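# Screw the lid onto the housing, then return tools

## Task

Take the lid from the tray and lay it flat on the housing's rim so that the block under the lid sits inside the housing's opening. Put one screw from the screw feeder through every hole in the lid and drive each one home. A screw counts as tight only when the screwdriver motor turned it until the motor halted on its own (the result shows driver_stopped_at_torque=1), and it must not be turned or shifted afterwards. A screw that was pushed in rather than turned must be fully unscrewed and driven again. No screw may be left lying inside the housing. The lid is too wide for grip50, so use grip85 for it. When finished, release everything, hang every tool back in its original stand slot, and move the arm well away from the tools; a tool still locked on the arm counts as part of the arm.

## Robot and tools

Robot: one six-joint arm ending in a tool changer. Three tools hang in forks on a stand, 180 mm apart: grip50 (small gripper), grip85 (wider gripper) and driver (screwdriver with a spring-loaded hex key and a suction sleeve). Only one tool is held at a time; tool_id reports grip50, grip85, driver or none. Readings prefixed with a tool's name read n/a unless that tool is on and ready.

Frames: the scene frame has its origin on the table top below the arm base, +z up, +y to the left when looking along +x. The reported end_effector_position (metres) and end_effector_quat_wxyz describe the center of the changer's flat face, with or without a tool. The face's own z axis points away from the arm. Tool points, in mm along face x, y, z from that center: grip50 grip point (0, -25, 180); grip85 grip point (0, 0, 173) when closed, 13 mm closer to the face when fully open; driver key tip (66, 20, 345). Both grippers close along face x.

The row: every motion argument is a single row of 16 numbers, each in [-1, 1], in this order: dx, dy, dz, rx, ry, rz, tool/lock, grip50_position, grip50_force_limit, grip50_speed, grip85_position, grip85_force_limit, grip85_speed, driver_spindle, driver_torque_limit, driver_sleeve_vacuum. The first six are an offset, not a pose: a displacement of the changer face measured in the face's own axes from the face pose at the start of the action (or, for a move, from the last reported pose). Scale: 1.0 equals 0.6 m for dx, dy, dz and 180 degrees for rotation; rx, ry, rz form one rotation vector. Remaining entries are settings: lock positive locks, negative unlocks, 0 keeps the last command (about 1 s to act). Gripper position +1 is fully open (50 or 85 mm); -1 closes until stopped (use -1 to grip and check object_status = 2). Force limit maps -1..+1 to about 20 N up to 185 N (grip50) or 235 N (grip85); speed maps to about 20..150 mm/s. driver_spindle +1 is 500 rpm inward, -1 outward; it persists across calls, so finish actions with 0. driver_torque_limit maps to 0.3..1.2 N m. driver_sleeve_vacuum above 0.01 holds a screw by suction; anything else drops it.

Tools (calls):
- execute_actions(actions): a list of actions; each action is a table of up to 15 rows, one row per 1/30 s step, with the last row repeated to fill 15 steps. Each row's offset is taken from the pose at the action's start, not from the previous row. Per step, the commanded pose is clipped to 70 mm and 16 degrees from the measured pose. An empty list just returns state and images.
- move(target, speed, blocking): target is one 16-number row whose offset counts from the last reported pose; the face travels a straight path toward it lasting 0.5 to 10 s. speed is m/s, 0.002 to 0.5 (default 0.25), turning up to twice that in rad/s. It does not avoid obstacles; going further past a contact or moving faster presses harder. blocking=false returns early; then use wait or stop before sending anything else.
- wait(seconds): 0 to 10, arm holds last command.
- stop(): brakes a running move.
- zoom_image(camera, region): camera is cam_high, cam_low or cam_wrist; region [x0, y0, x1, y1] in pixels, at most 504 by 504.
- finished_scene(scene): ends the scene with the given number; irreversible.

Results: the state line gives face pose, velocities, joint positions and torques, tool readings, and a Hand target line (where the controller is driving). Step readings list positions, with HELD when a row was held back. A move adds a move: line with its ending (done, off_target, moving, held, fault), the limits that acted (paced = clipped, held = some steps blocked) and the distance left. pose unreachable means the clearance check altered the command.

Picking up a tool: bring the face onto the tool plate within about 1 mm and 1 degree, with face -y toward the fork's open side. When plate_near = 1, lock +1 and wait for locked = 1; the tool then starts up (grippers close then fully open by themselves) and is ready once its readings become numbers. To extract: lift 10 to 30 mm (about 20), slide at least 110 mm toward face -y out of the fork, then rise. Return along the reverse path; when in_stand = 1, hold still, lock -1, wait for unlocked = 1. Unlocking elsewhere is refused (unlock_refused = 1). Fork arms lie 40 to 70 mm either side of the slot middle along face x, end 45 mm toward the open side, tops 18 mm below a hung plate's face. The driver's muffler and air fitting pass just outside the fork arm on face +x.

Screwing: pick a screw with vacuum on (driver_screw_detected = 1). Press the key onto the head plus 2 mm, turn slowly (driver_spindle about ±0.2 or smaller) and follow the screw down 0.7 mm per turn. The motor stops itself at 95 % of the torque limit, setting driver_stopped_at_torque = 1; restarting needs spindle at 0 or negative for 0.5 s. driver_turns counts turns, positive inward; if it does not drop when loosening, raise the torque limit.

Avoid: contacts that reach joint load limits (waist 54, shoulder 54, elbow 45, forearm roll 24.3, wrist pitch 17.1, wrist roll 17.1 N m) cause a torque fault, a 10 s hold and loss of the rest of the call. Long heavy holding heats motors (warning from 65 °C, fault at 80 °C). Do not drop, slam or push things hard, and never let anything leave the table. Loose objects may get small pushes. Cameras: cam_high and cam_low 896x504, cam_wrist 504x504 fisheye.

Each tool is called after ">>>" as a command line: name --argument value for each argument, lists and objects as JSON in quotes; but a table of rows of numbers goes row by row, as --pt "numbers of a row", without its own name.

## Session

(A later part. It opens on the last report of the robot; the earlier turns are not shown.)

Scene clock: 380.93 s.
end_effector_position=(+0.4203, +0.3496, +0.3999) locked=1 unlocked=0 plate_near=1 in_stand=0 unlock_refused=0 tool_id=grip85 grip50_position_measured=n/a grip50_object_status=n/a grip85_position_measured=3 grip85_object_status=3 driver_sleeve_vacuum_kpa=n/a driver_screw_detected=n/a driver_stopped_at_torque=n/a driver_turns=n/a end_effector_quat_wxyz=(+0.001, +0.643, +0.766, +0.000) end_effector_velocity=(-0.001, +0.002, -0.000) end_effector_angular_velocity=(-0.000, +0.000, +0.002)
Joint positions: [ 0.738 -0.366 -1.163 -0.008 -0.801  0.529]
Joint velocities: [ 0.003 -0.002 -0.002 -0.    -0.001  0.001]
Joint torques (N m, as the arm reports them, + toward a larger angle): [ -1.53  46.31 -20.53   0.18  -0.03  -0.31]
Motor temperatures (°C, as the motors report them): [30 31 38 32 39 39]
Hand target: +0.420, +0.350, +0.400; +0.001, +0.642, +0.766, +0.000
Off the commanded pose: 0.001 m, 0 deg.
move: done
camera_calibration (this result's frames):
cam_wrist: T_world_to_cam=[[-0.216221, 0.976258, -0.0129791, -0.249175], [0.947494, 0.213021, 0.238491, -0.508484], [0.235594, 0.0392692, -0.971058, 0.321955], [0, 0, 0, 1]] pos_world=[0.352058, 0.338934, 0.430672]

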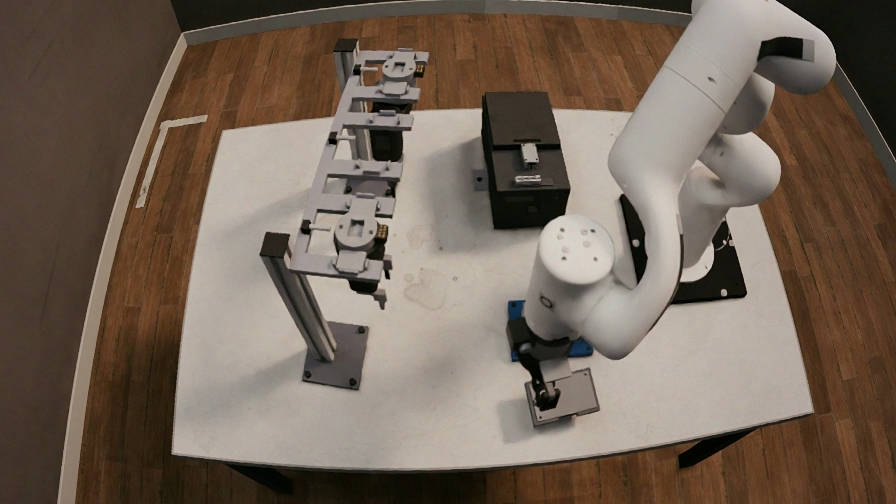

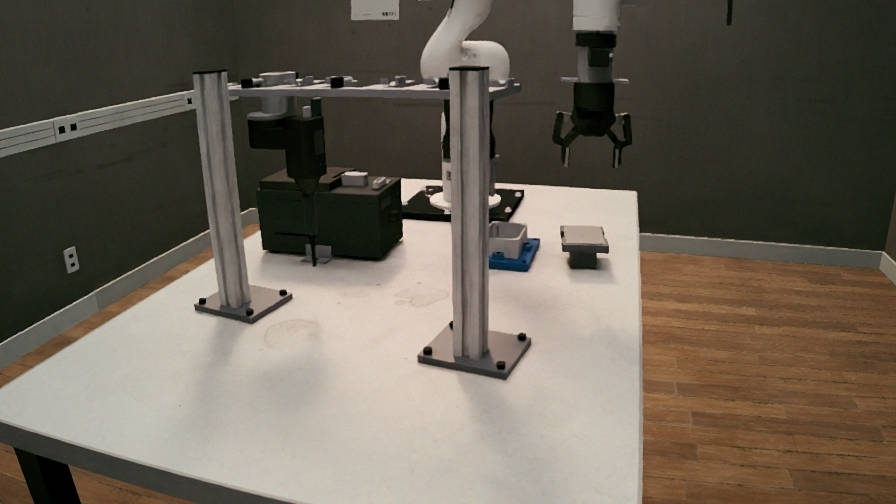

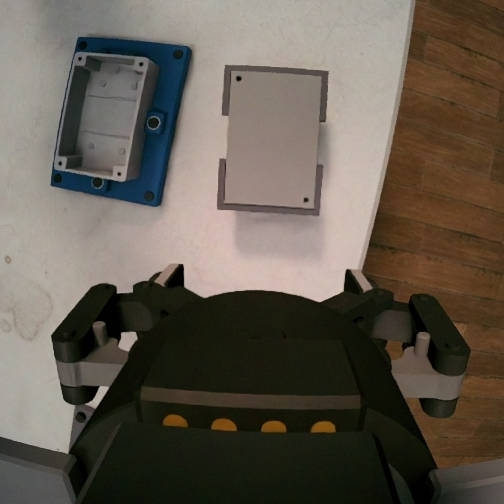

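>>> move --target '[0.0053,-0.1316,0.1667,0,0,0.002,0,0,0,0,1,0,1,0,0,0]' --speed 0.2

>>> zoom_image --camera "cam_wrist" --region '[100, 100, 440, 340]'

>>> zoom_image --camera "cam_low" --region '[510, 130, 670, 290]'

Scene clock: 496.40 s.
end_effector_position=(+0.3425, +0.3390, +0.3002) locked=1 unlocked=0 plate_near=1 in_stand=0 unlock_refused=0 tool_id=grip85 grip50_position_measured=n/a grip50_object_status=n/a grip85_position_measured=3 grip85_object_status=3 driver_sleeve_vacuum_kpa=n/a driver_screw_detected=n/a driver_stopped_at_torque=n/a driver_turns=n/a end_effector_quat_wxyz=(+0.001, +0.645, +0.764, +0.001) end_effector_velocity=(-0.002, -0.001, -0.002) end_effector_angular_velocity=(-0.003, +0.002, +0.000)
Joint positions: [ 0.824 -0.362 -0.895 -0.011 -0.537  0.625]
Joint velocities: [ 0.001 -0.001  0.005 -0.001  0.003  0.003]
Joint torques (N m, as the arm reports them, + toward a larger angle): [ -1.67  41.29 -18.26  -0.24  -0.02  -0.22]
Motor temperatures (°C, as the motors report them): [30 31 38 32 39 39]
Hand target: +0.342, +0.339, +0.300; +0.001, +0.645, +0.764, +0.000
Off the commanded pose: 0.001 m, 0 deg.
move: done
camera_calibration (this result's frames):
cam_wrist: T_world_to_cam=[[-0.209726, 0.977678, -0.0126421, -0.259765], [0.948709, 0.206606, 0.239302, -0.407189], [0.236572, 0.0381942, -0.970863, 0.243855], [0, 0, 0, 1]] pos_world=[0.274135, 0.328781, 0.330907]

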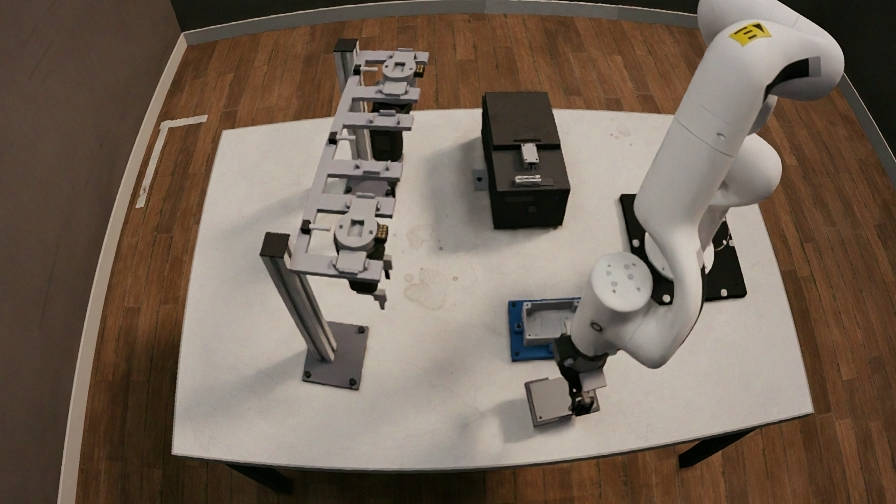

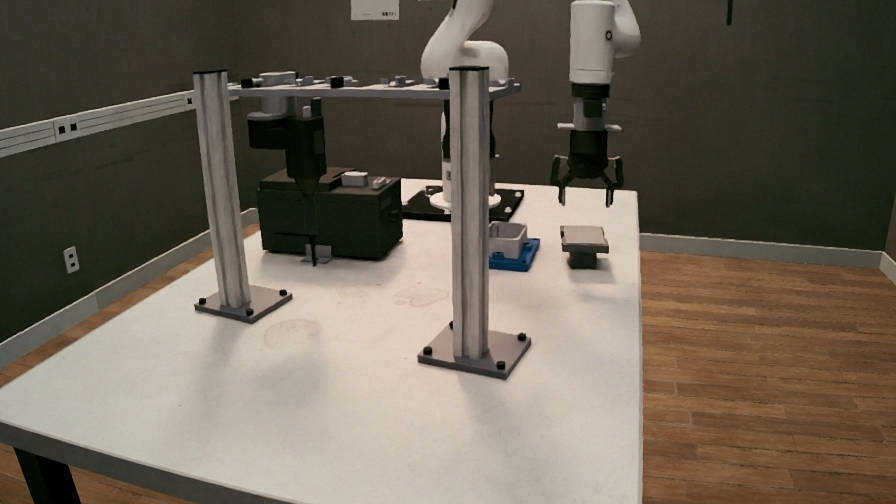

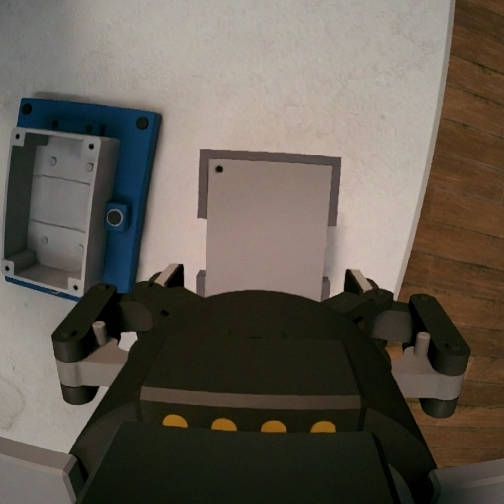

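Region (100, 100, 440, 340) of cam_wrist's 504x504 image, scaled by 1.482, with more detail than that image has; it fills the top 356 rows of this view, and the rest is white.

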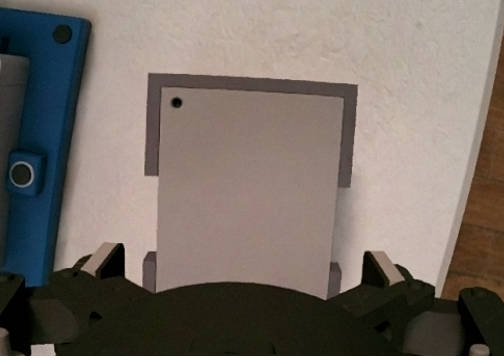

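Region (510, 130, 670, 290) of cam_low's 896x504 image, scaled by 3.150, with more detail than that image has.

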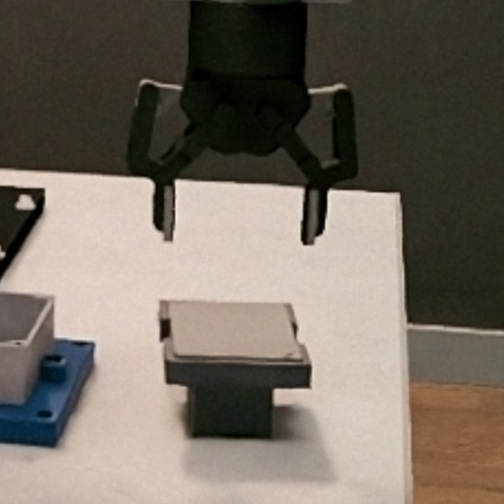

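>>> move --target '[0.0017,-0.005,0.075,0,0,0,0,0,0,0,1,0,1,0,0,0]' --speed 0.08

>>> zoom_image --camera "cam_wrist" --region '[100, 100, 440, 340]'

>>> zoom_image --camera "cam_low" --region '[530, 170, 650, 290]'

Scene clock: 525.27 s.
end_effector_position=(+0.3395, +0.3395, +0.2554) locked=1 unlocked=0 plate_near=1 in_stand=0 unlock_refused=0 tool_id=grip85 grip50_position_measured=n/a grip50_object_status=n/a grip85_position_measured=3 grip85_object_status=3 driver_sleeve_vacuum_kpa=n/a driver_screw_detected=n/a driver_stopped_at_torque=n/a driver_turns=n/a end_effector_quat_wxyz=(+0.001, +0.645, +0.764, +0.001) end_effector_velocity=(+0.000, +0.001, -0.000) end_effector_angular_velocity=(+0.002, -0.001, +0.000)
Joint positions: [ 0.829 -0.441 -0.875 -0.013 -0.438  0.632]
Joint velocities: [ 0.001 -0.001 -0.001  0.     0.002  0.001]
Joint torques (N m, as the arm reports them, + toward a larger angle): [ -2.52  43.44 -16.56  -0.01   0.03  -0.24]
Motor temperatures (°C, as the motors report them): [30 31 38 32 39 39]
Hand target: +0.339, +0.339, +0.255; +0.001, +0.645, +0.764, +0.001
Off the commanded pose: 0.000 m, 0 deg.
move: done
camera_calibration (this result's frames):
cam_wrist: T_world_to_cam=[[-0.209637, 0.977699, -0.0125617, -0.261486], [0.948645, 0.206487, 0.239657, -0.393811], [0.236906, 0.0383243, -0.970776, 0.200869], [0, 0, 0, 1]] pos_world=[0.271182, 0.329273, 0.286094]

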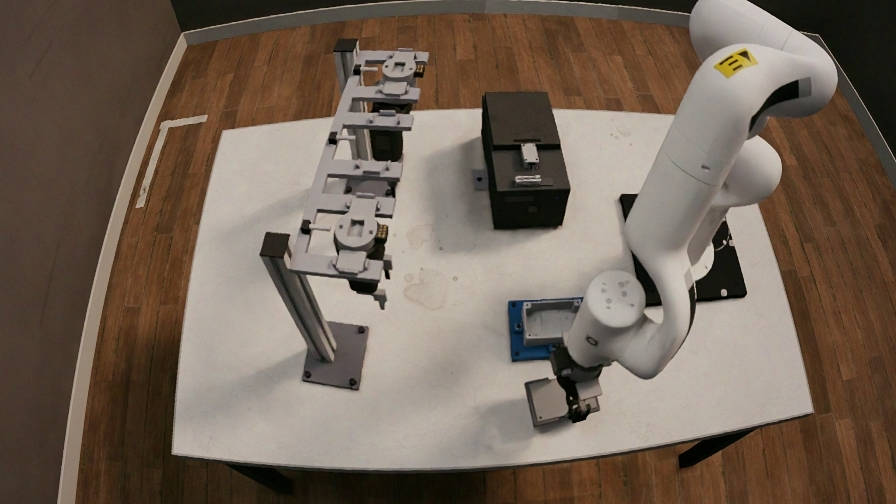

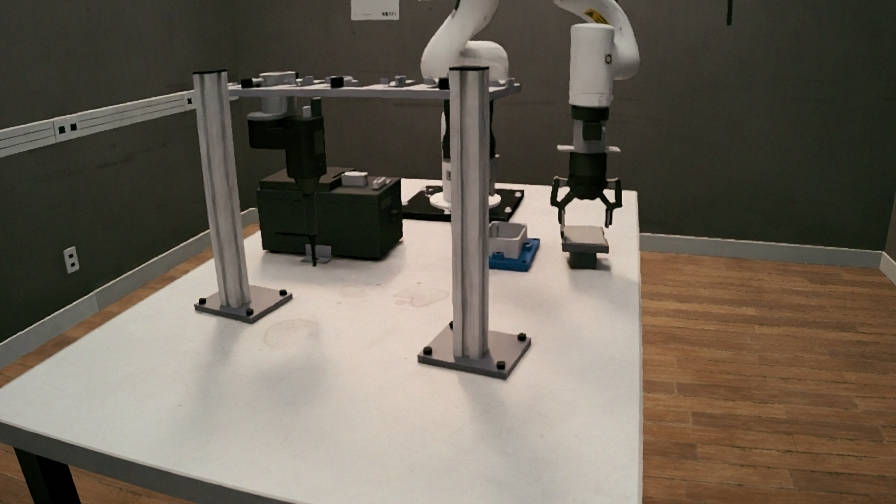

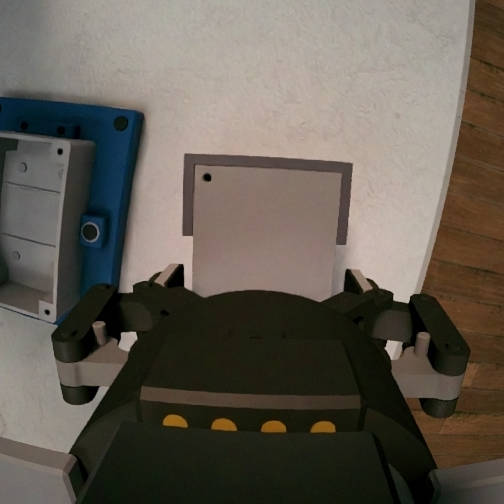

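Region (100, 100, 440, 340) of cam_wrist's 504x504 image, scaled by 1.482, with more detail than that image has; it fills the top 356 rows of this view, and the rest is white.

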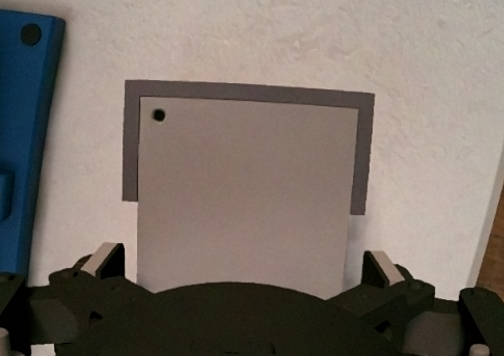

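Region (530, 170, 650, 290) of cam_low's 896x504 image, scaled by 4.200, with more detail than that image has.

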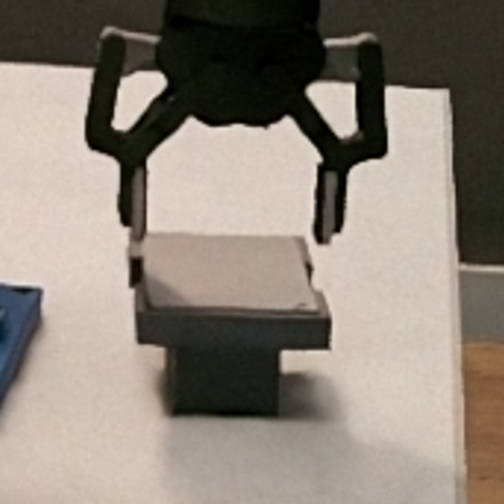

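>>> move --target '[0,0,0.027,0,0,0,0,0,0,0,1,0,1,0,0,0]' --speed 0.03

>>> zoom_image --camera "cam_wrist" --region '[100, 100, 440, 340]'

>>> zoom_image --camera "cam_low" --region '[530, 170, 650, 290]'

Scene clock: 535.00 s.
end_effector_position=(+0.3396, +0.3395, +0.2393) locked=1 unlocked=0 plate_near=1 in_stand=0 unlock_refused=0 tool_id=grip85 grip50_position_measured=n/a grip50_object_status=n/a grip85_position_measured=3 grip85_object_status=3 driver_sleeve_vacuum_kpa=n/a driver_screw_detected=n/a driver_stopped_at_torque=n/a driver_turns=n/a end_effector_quat_wxyz=(+0.001, +0.645, +0.764, +0.001) end_effector_velocity=(+0.000, +0.001, +0.000) end_effector_angular_velocity=(+0.001, -0.001, +0.001)
Joint positions: [ 0.829 -0.473 -0.873 -0.014 -0.403  0.634]
Joint velocities: [ 0.001 -0.    -0.001 -0.001  0.001  0.001]
Joint torques (N m, as the arm reports them, + toward a larger angle): [  0.51  43.7  -16.25  -0.12  -0.03  -0.28]
Motor temperatures (°C, as the motors report them): [30 31 38 32 39 39]
Hand target: +0.340, +0.340, +0.239; +0.001, +0.645, +0.764, +0.001
Off the commanded pose: 0.000 m, 0 deg.
move: done
camera_calibration (this result's frames):
cam_wrist: T_world_to_cam=[[-0.209611, 0.977704, -0.0125587, -0.26168], [0.948628, 0.206457, 0.239751, -0.390012], [0.236998, 0.038341, -0.970753, 0.185168], [0, 0, 0, 1]] pos_world=[0.271241, 0.329267, 0.269972]

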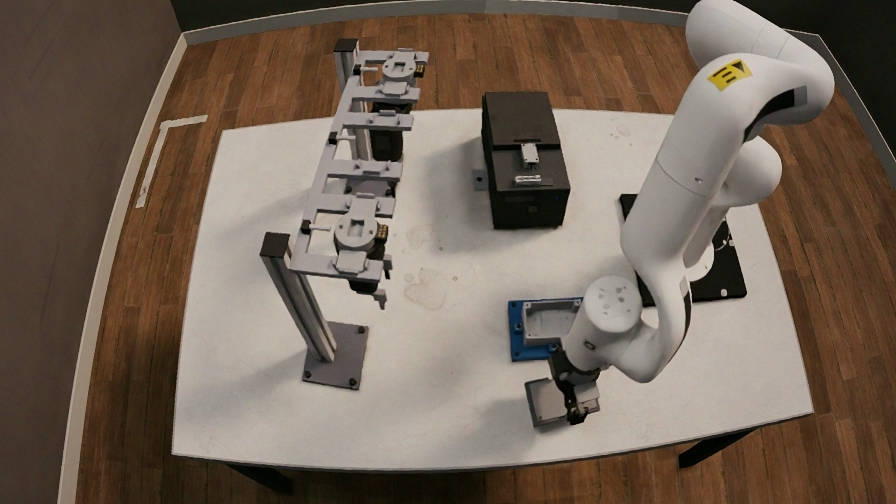

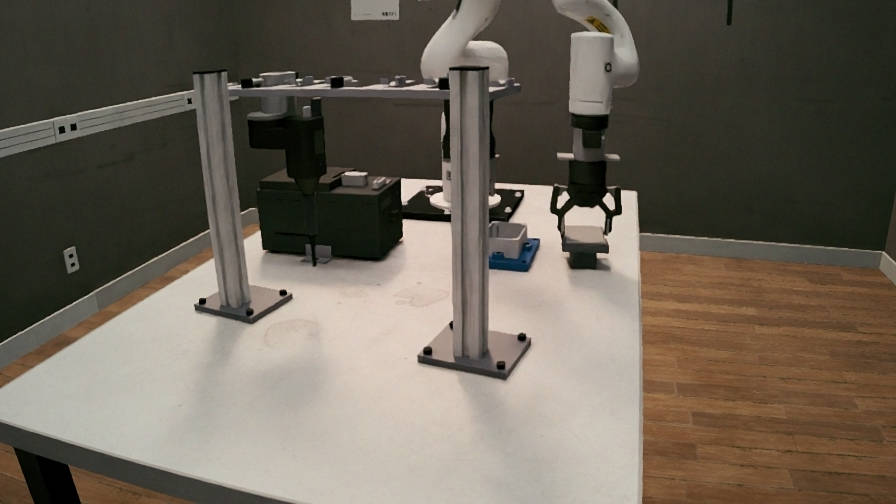

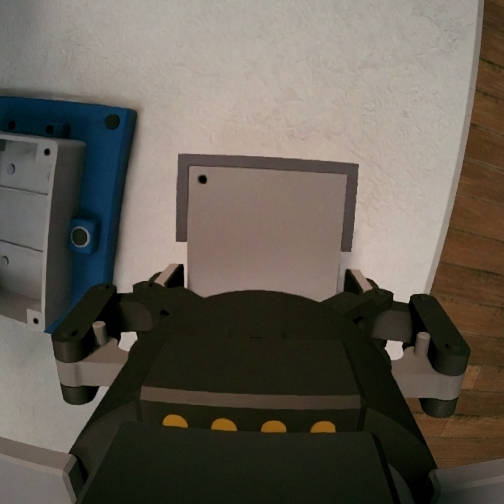

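Region (100, 100, 440, 340) of cam_wrist's 504x504 image, scaled by 1.482, with more detail than that image has; it fills the top 356 rows of this view, and the rest is white.

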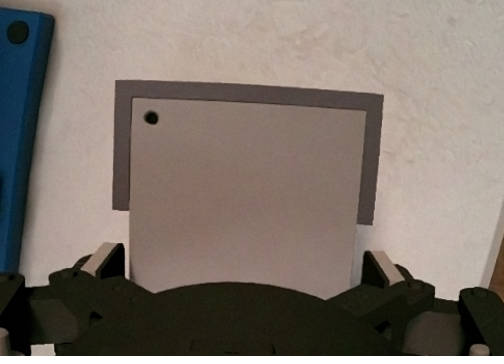

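Region (530, 170, 650, 290) of cam_low's 896x504 image, scaled by 4.200, with more detail than that image has.

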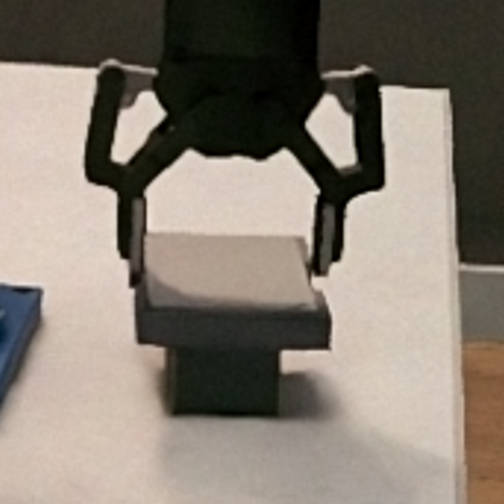

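>>> move --target '[0,0,0.016,0,0,0,0,0,0,0,1,0,1,0,0,0]' --speed 0.02

>>> zoom_image --camera "cam_low" --region '[530, 170, 650, 290]'

>>> zoom_image --camera "cam_high" --region '[500, 340, 630, 450]'

Scene clock: 546.30 s.
end_effector_position=(+0.3396, +0.3395, +0.2298) locked=1 unlocked=0 plate_near=1 in_stand=0 unlock_refused=0 tool_id=grip85 grip50_position_measured=n/a grip50_object_status=n/a grip85_position_measured=3 grip85_object_status=3 driver_sleeve_vacuum_kpa=n/a driver_screw_detected=n/a driver_stopped_at_torque=n/a driver_turns=n/a end_effector_quat_wxyz=(+0.001, +0.645, +0.764, +0.001) end_effector_velocity=(-0.000, +0.001, -0.000) end_effector_angular_velocity=(+0.001, -0.000, +0.001)
Joint positions: [ 0.829 -0.492 -0.873 -0.015 -0.383  0.634]
Joint velocities: [ 0.001 -0.001 -0.001  0.     0.001 -0.   ]
Joint torques (N m, as the arm reports them, + toward a larger angle): [ -2.21  44.7  -15.95  -0.19  -0.11  -0.27]
Motor temperatures (°C, as the motors report them): [30 31 38 32 39 39]
Hand target: +0.340, +0.340, +0.230; +0.001, +0.645, +0.764, +0.001
Off the commanded pose: 0.000 m, 0 deg.
move: done
camera_calibration (this result's frames):
cam_wrist: T_world_to_cam=[[-0.209599, 0.977706, -0.0125867, -0.261778], [0.948627, 0.206451, 0.239761, -0.387746], [0.237015, 0.0383135, -0.97075, 0.175905], [0, 0, 0, 1]] pos_world=[0.271266, 0.329254, 0.260432]

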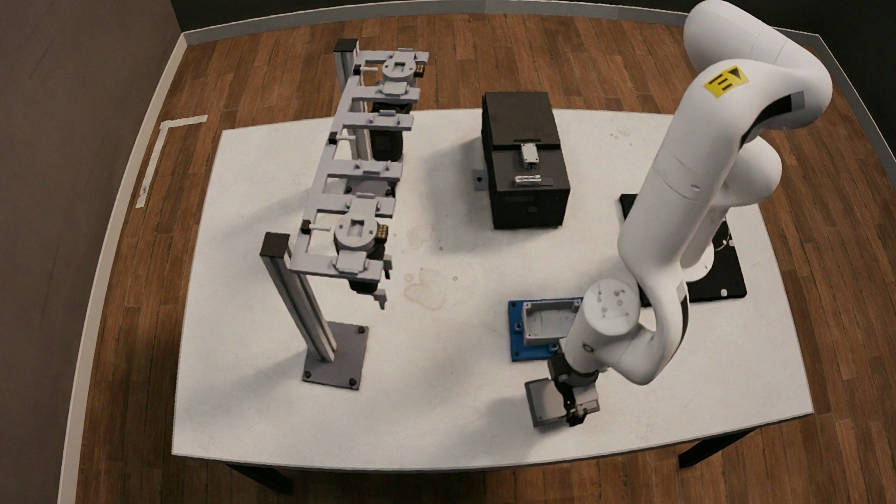

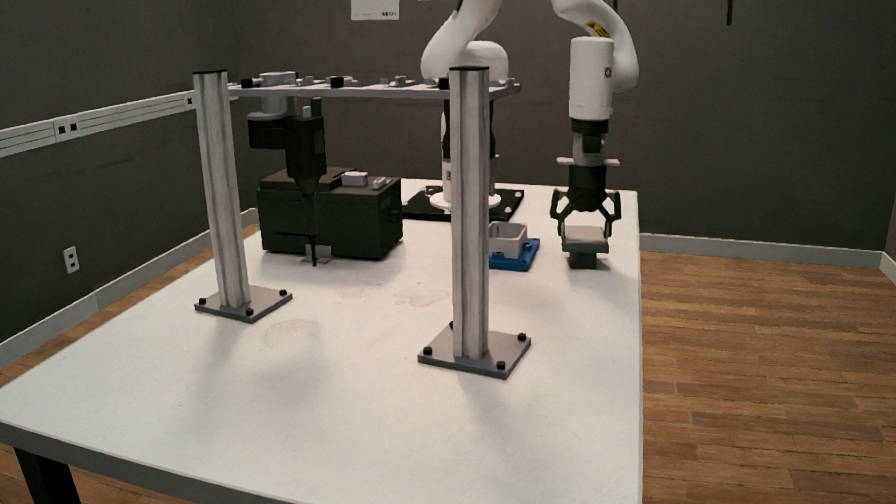

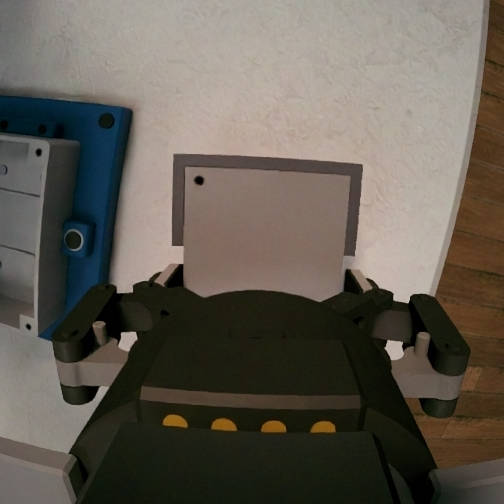

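Region (530, 170, 650, 290) of cam_low's 896x504 image, scaled by 4.200, with more detail than that image has.

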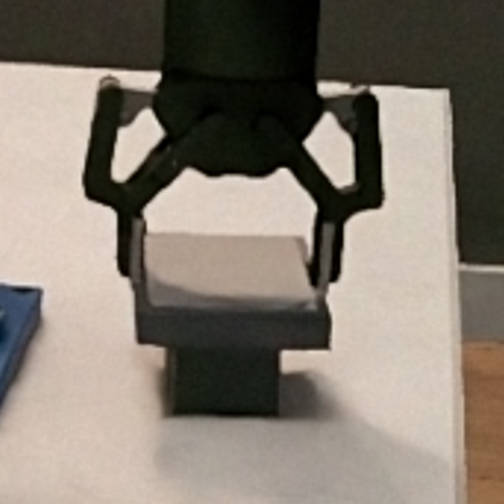

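Region (500, 340, 630, 450) of cam_high's 896x504 image, scaled by 3.877, with more detail than that image has; it fills the top 426 rows of this view, and the rest is white.

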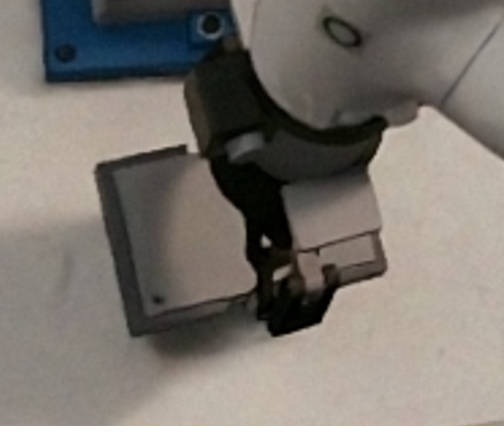

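>>> execute_actions --actions '[[[0,0,-0.005,0,0,0,0,0,0,0,1,0,1,0,0,0]],[[0,0,0,0,0,0,0,0,0,0,-1,-0.5,-0.6,0,0,0]],[[0,0,0,0,0,0,0,0,0,0,-1,-0.5,-0.6,0,0,0]]]'

Scene clock: 568.40 s.
end_effector_position=(+0.3398, +0.3392, +0.2337) locked=1 unlocked=0 plate_near=1 in_stand=0 unlock_refused=0 tool_id=grip85 grip50_position_measured=n/a grip50_object_status=n/a grip85_position_measured=24 grip85_object_status=2 driver_sleeve_vacuum_kpa=n/a driver_screw_detected=n/a driver_stopped_at_torque=n/a driver_turns=n/a end_effector_quat_wxyz=(+0.001, +0.645, +0.764, -0.001) end_effector_velocity=(+0.000, +0.000, -0.000) end_effector_angular_velocity=(-0.000, -0.000, +0.002)
Joint positions: [ 0.828 -0.485 -0.874 -0.015 -0.395  0.634]
Joint velocities: [ 0.    -0.    -0.    -0.001 -0.    -0.   ]
Joint torques (N m, as the arm reports them, + toward a larger angle): [ 10.58  20.6  -11.36   2.62   5.35  -0.38]
Motor temperatures (°C, as the motors report them): [30 31 38 32 39 39]
Hand target: +0.340, +0.339, +0.234; +0.001, +0.645, +0.764, -0.000
Off the commanded pose: 0.000 m, 0 deg.
Step readings (end_effector_position; steps 1 to 15: 1st action; 16 to 30: 2nd action; 31 to 45: 3rd action):
0: (+0.3396, +0.3395, +0.2297)
1: (+0.3396, +0.3395, +0.2297)
2: (+0.3396, +0.3395, +0.2301)
4: (+0.3396, +0.3395, +0.2316)
8: (+0.3397, +0.3396, +0.2327)
15: (+0.3396, +0.3395, +0.2327)
16: (+0.3396, +0.3395, +0.2327)
17: (+0.3396, +0.3395, +0.2327)
19: (+0.3396, +0.3394, +0.2328)
23: (+0.3399, +0.3392, +0.2338)
30: (+0.3398, +0.3392, +0.2336)
31: (+0.3397, +0.3392, +0.2336)
32: (+0.3398, +0.3392, +0.2337)
34: (+0.3398, +0.3392, +0.2337)
38: (+0.3398, +0.3392, +0.2337)
45: end_effector_position above
camera_calibration (this result's frames):
cam_wrist: T_world_to_cam=[[-0.209313, 0.977746, -0.0142035, -0.261119], [0.949096, 0.206633, 0.23774, -0.388486], [0.235384, 0.0362814, -0.971225, 0.181058], [0, 0, 0, 1]] pos_world=[0.271436, 0.329013, 0.264498]

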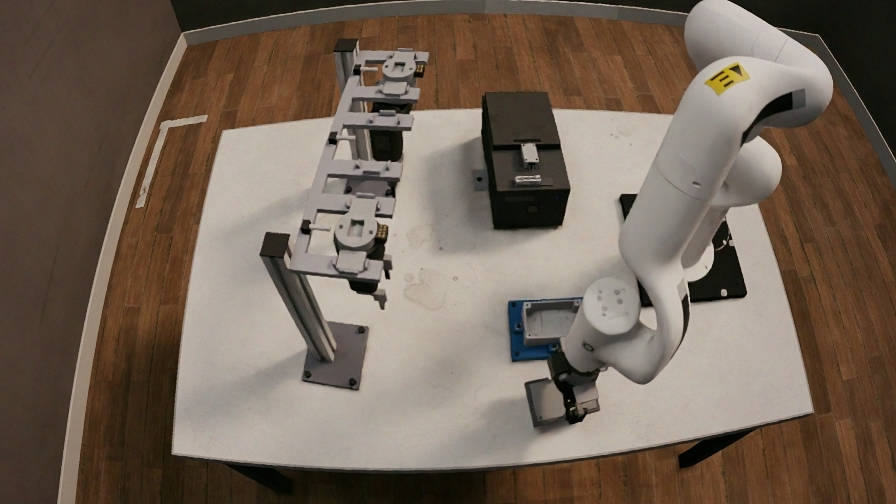

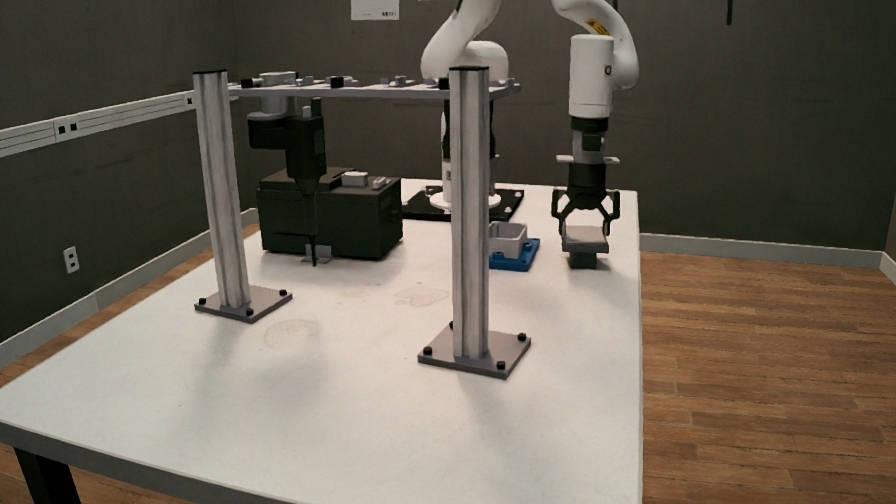

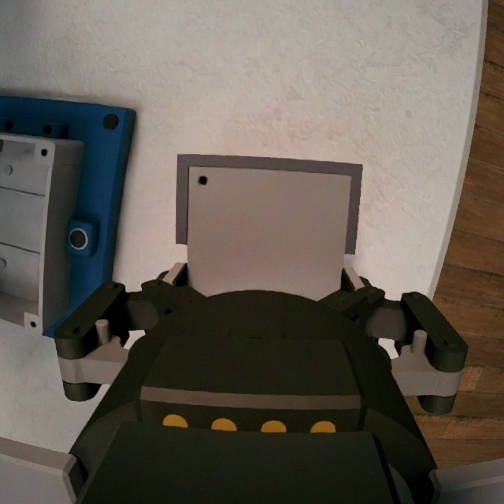

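>>> move --target '[0,0,-0.1,0,0,0,0,0,0,0,-1,-0.5,-0.6,0,0,0]' --speed 0.06

>>> zoom_image --camera "cam_low" --region '[520, 140, 660, 280]'

Scene clock: 575.40 s.
end_effector_position=(+0.3396, +0.3394, +0.2935) locked=1 unlocked=0 plate_near=1 in_stand=0 unlock_refused=0 tool_id=grip85 grip50_position_measured=n/a grip50_object_status=n/a grip85_position_measured=24 grip85_object_status=2 driver_sleeve_vacuum_kpa=n/a driver_screw_detected=n/a driver_stopped_at_torque=n/a driver_turns=n/a end_effector_quat_wxyz=(+0.001, +0.645, +0.764, -0.001) end_effector_velocity=(-0.000, -0.000, +0.001) end_effector_angular_velocity=(-0.002, +0.002, -0.001)
Joint positions: [ 0.829 -0.37  -0.888 -0.011 -0.524  0.631]
Joint velocities: [-0.     0.001 -0.001  0.001 -0.005 -0.   ]
Joint torques (N m, as the arm reports them, + toward a larger angle): [ -0.56  42.37 -18.54   0.1    0.06  -0.34]
Motor temperatures (°C, as the motors report them): [30 31 37 32 40 39]
Hand target: +0.340, +0.339, +0.294; +0.001, +0.645, +0.764, -0.001
Off the commanded pose: 0.000 m, 0 deg.
move: done
camera_calibration (this result's frames):
cam_wrist: T_world_to_cam=[[-0.209419, 0.977723, -0.0142057, -0.260406], [0.949156, 0.206749, 0.237398, -0.402585], [0.235046, 0.0362321, -0.971309, 0.239331], [0, 0, 0, 1]] pos_world=[0.271328, 0.329168, 0.324338]

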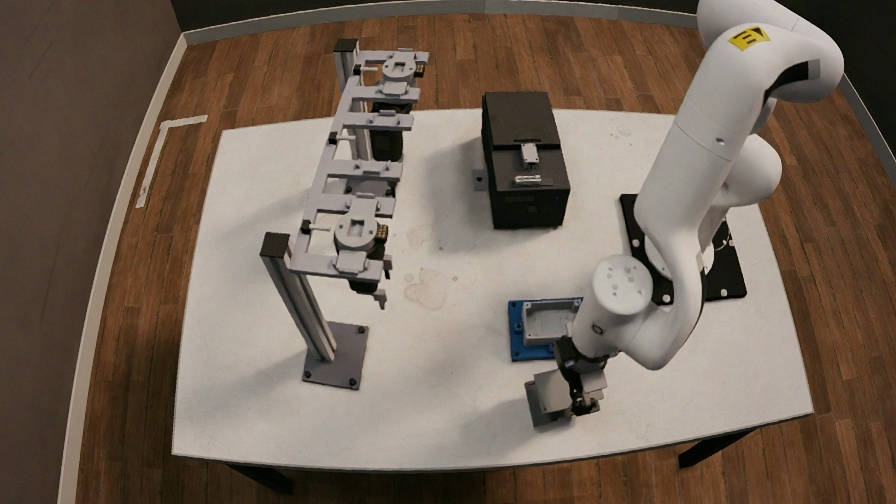

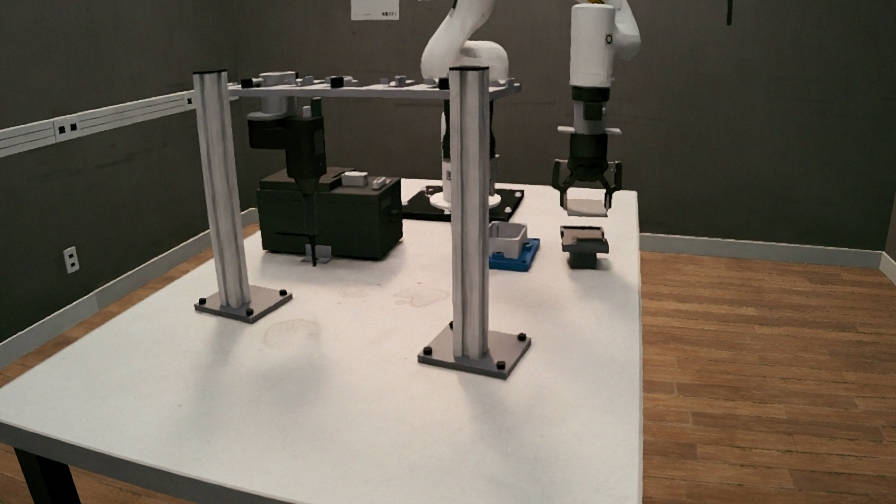

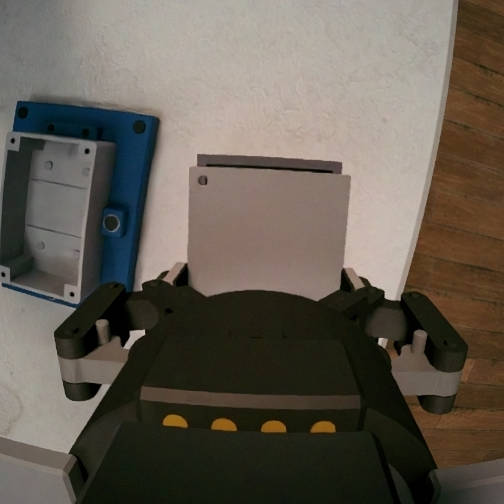

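Region (520, 140, 660, 280) of cam_low's 896x504 image, scaled by 3.600, with more detail than that image has.

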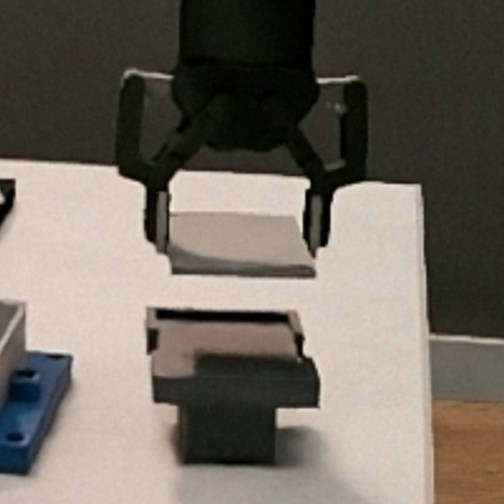

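>>> move --target '[-0.292,0.154,-0.111,0,0,0.053,0,0,0,0,-1,-0.5,-0.6,0,0,0]' --speed 0.15

>>> zoom_image --camera "cam_wrist" --region '[130, 0, 390, 200]'

>>> zoom_image --camera "cam_high" --region '[490, 280, 650, 450]'

Scene clock: 604.23 s.
end_effector_position=(+0.4597, +0.1823, +0.3606) locked=1 unlocked=0 plate_near=1 in_stand=0 unlock_refused=0 tool_id=grip85 grip50_position_measured=n/a grip50_object_status=n/a grip85_position_measured=24 grip85_object_status=2 driver_sleeve_vacuum_kpa=n/a driver_screw_detected=n/a driver_stopped_at_torque=n/a driver_turns=n/a end_effector_quat_wxyz=(+0.001, +0.706, +0.708, -0.001) end_effector_velocity=(+0.001, -0.000, +0.000) end_effector_angular_velocity=(+0.001, -0.000, -0.000)
Joint positions: [ 0.424 -0.292 -0.969 -0.012 -0.68   0.391]
Joint velocities: [-0.001 -0.001 -0.002  0.001 -0.001 -0.002]
Joint torques (N m, as the arm reports them, + toward a larger angle): [ -2.6   40.7  -20.7    0.55  -0.08  -0.25]
Motor temperatures (°C, as the motors report them): [30 31 38 32 40 39]
Hand target: +0.460, +0.182, +0.361; +0.001, +0.707, +0.708, -0.000
Off the commanded pose: 0.000 m, 0 deg.
move: done
camera_calibration (this result's frames):
cam_wrist: T_world_to_cam=[[-0.0448905, 0.998888, -0.0143785, -0.160219], [0.970148, 0.0470235, 0.237911, -0.480716], [0.238323, -0.00326936, -0.97118, 0.287592], [0, 0, 0, 1]] pos_world=[0.390633, 0.183586, 0.391368]

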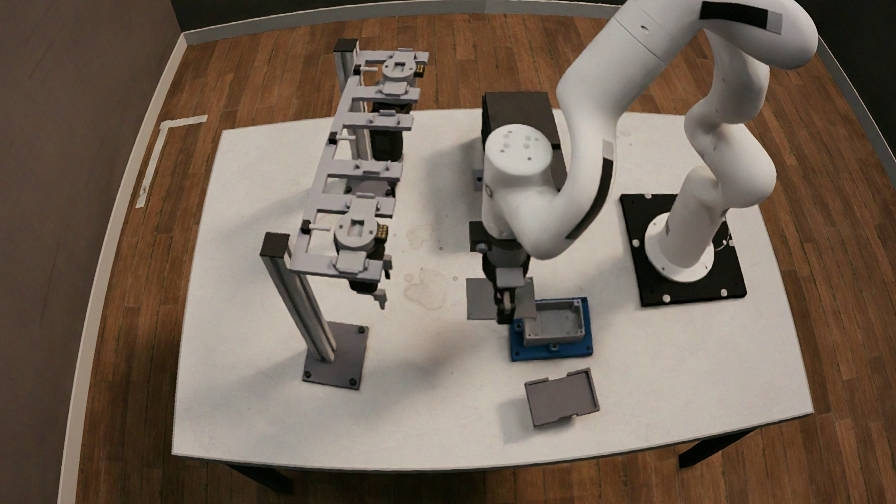

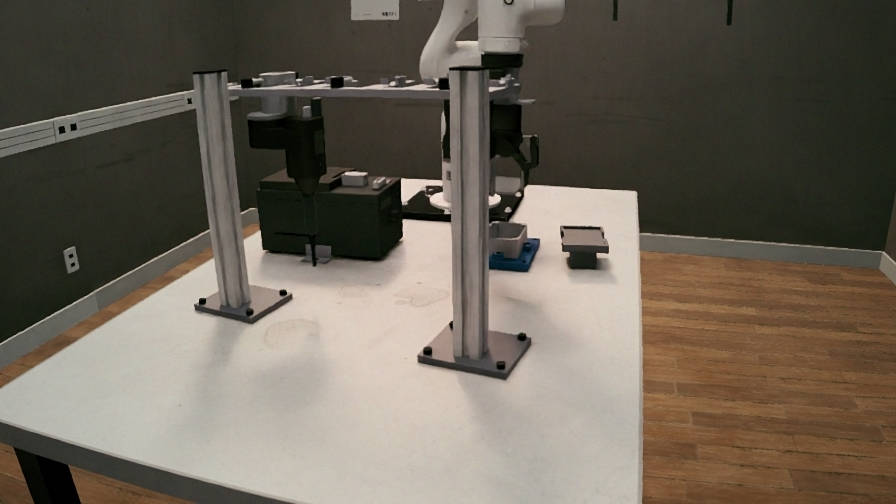

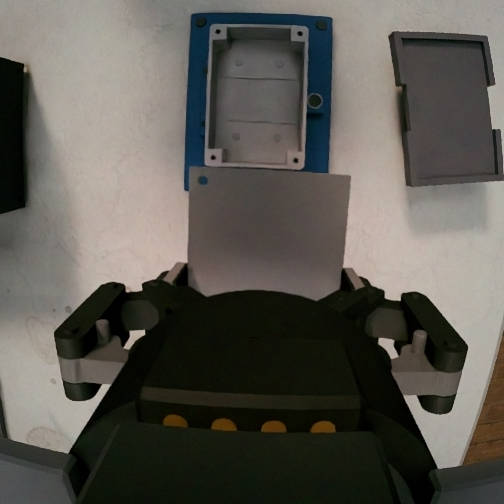

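Region (130, 0, 390, 200) of cam_wrist's 504x504 image, scaled by 1.938, with more detail than that image has; it fills the top 388 rows of this view, and the rest is white.

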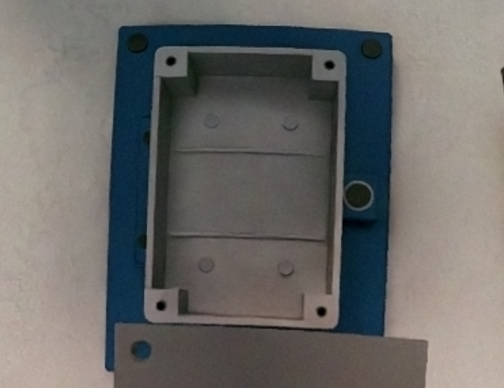

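Region (490, 280, 650, 450) of cam_high's 896x504 image, scaled by 2.965, with more detail than that image has; it fills the left 474 columns of this view, and the rest is white.

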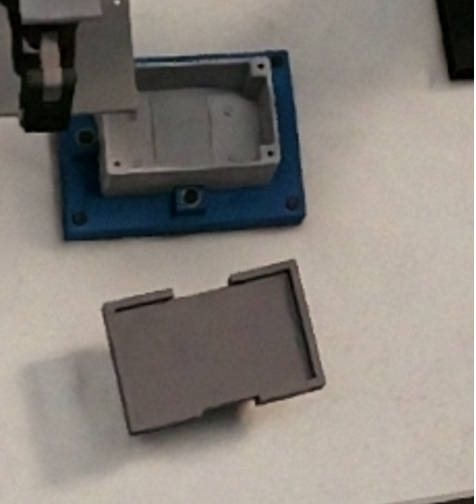

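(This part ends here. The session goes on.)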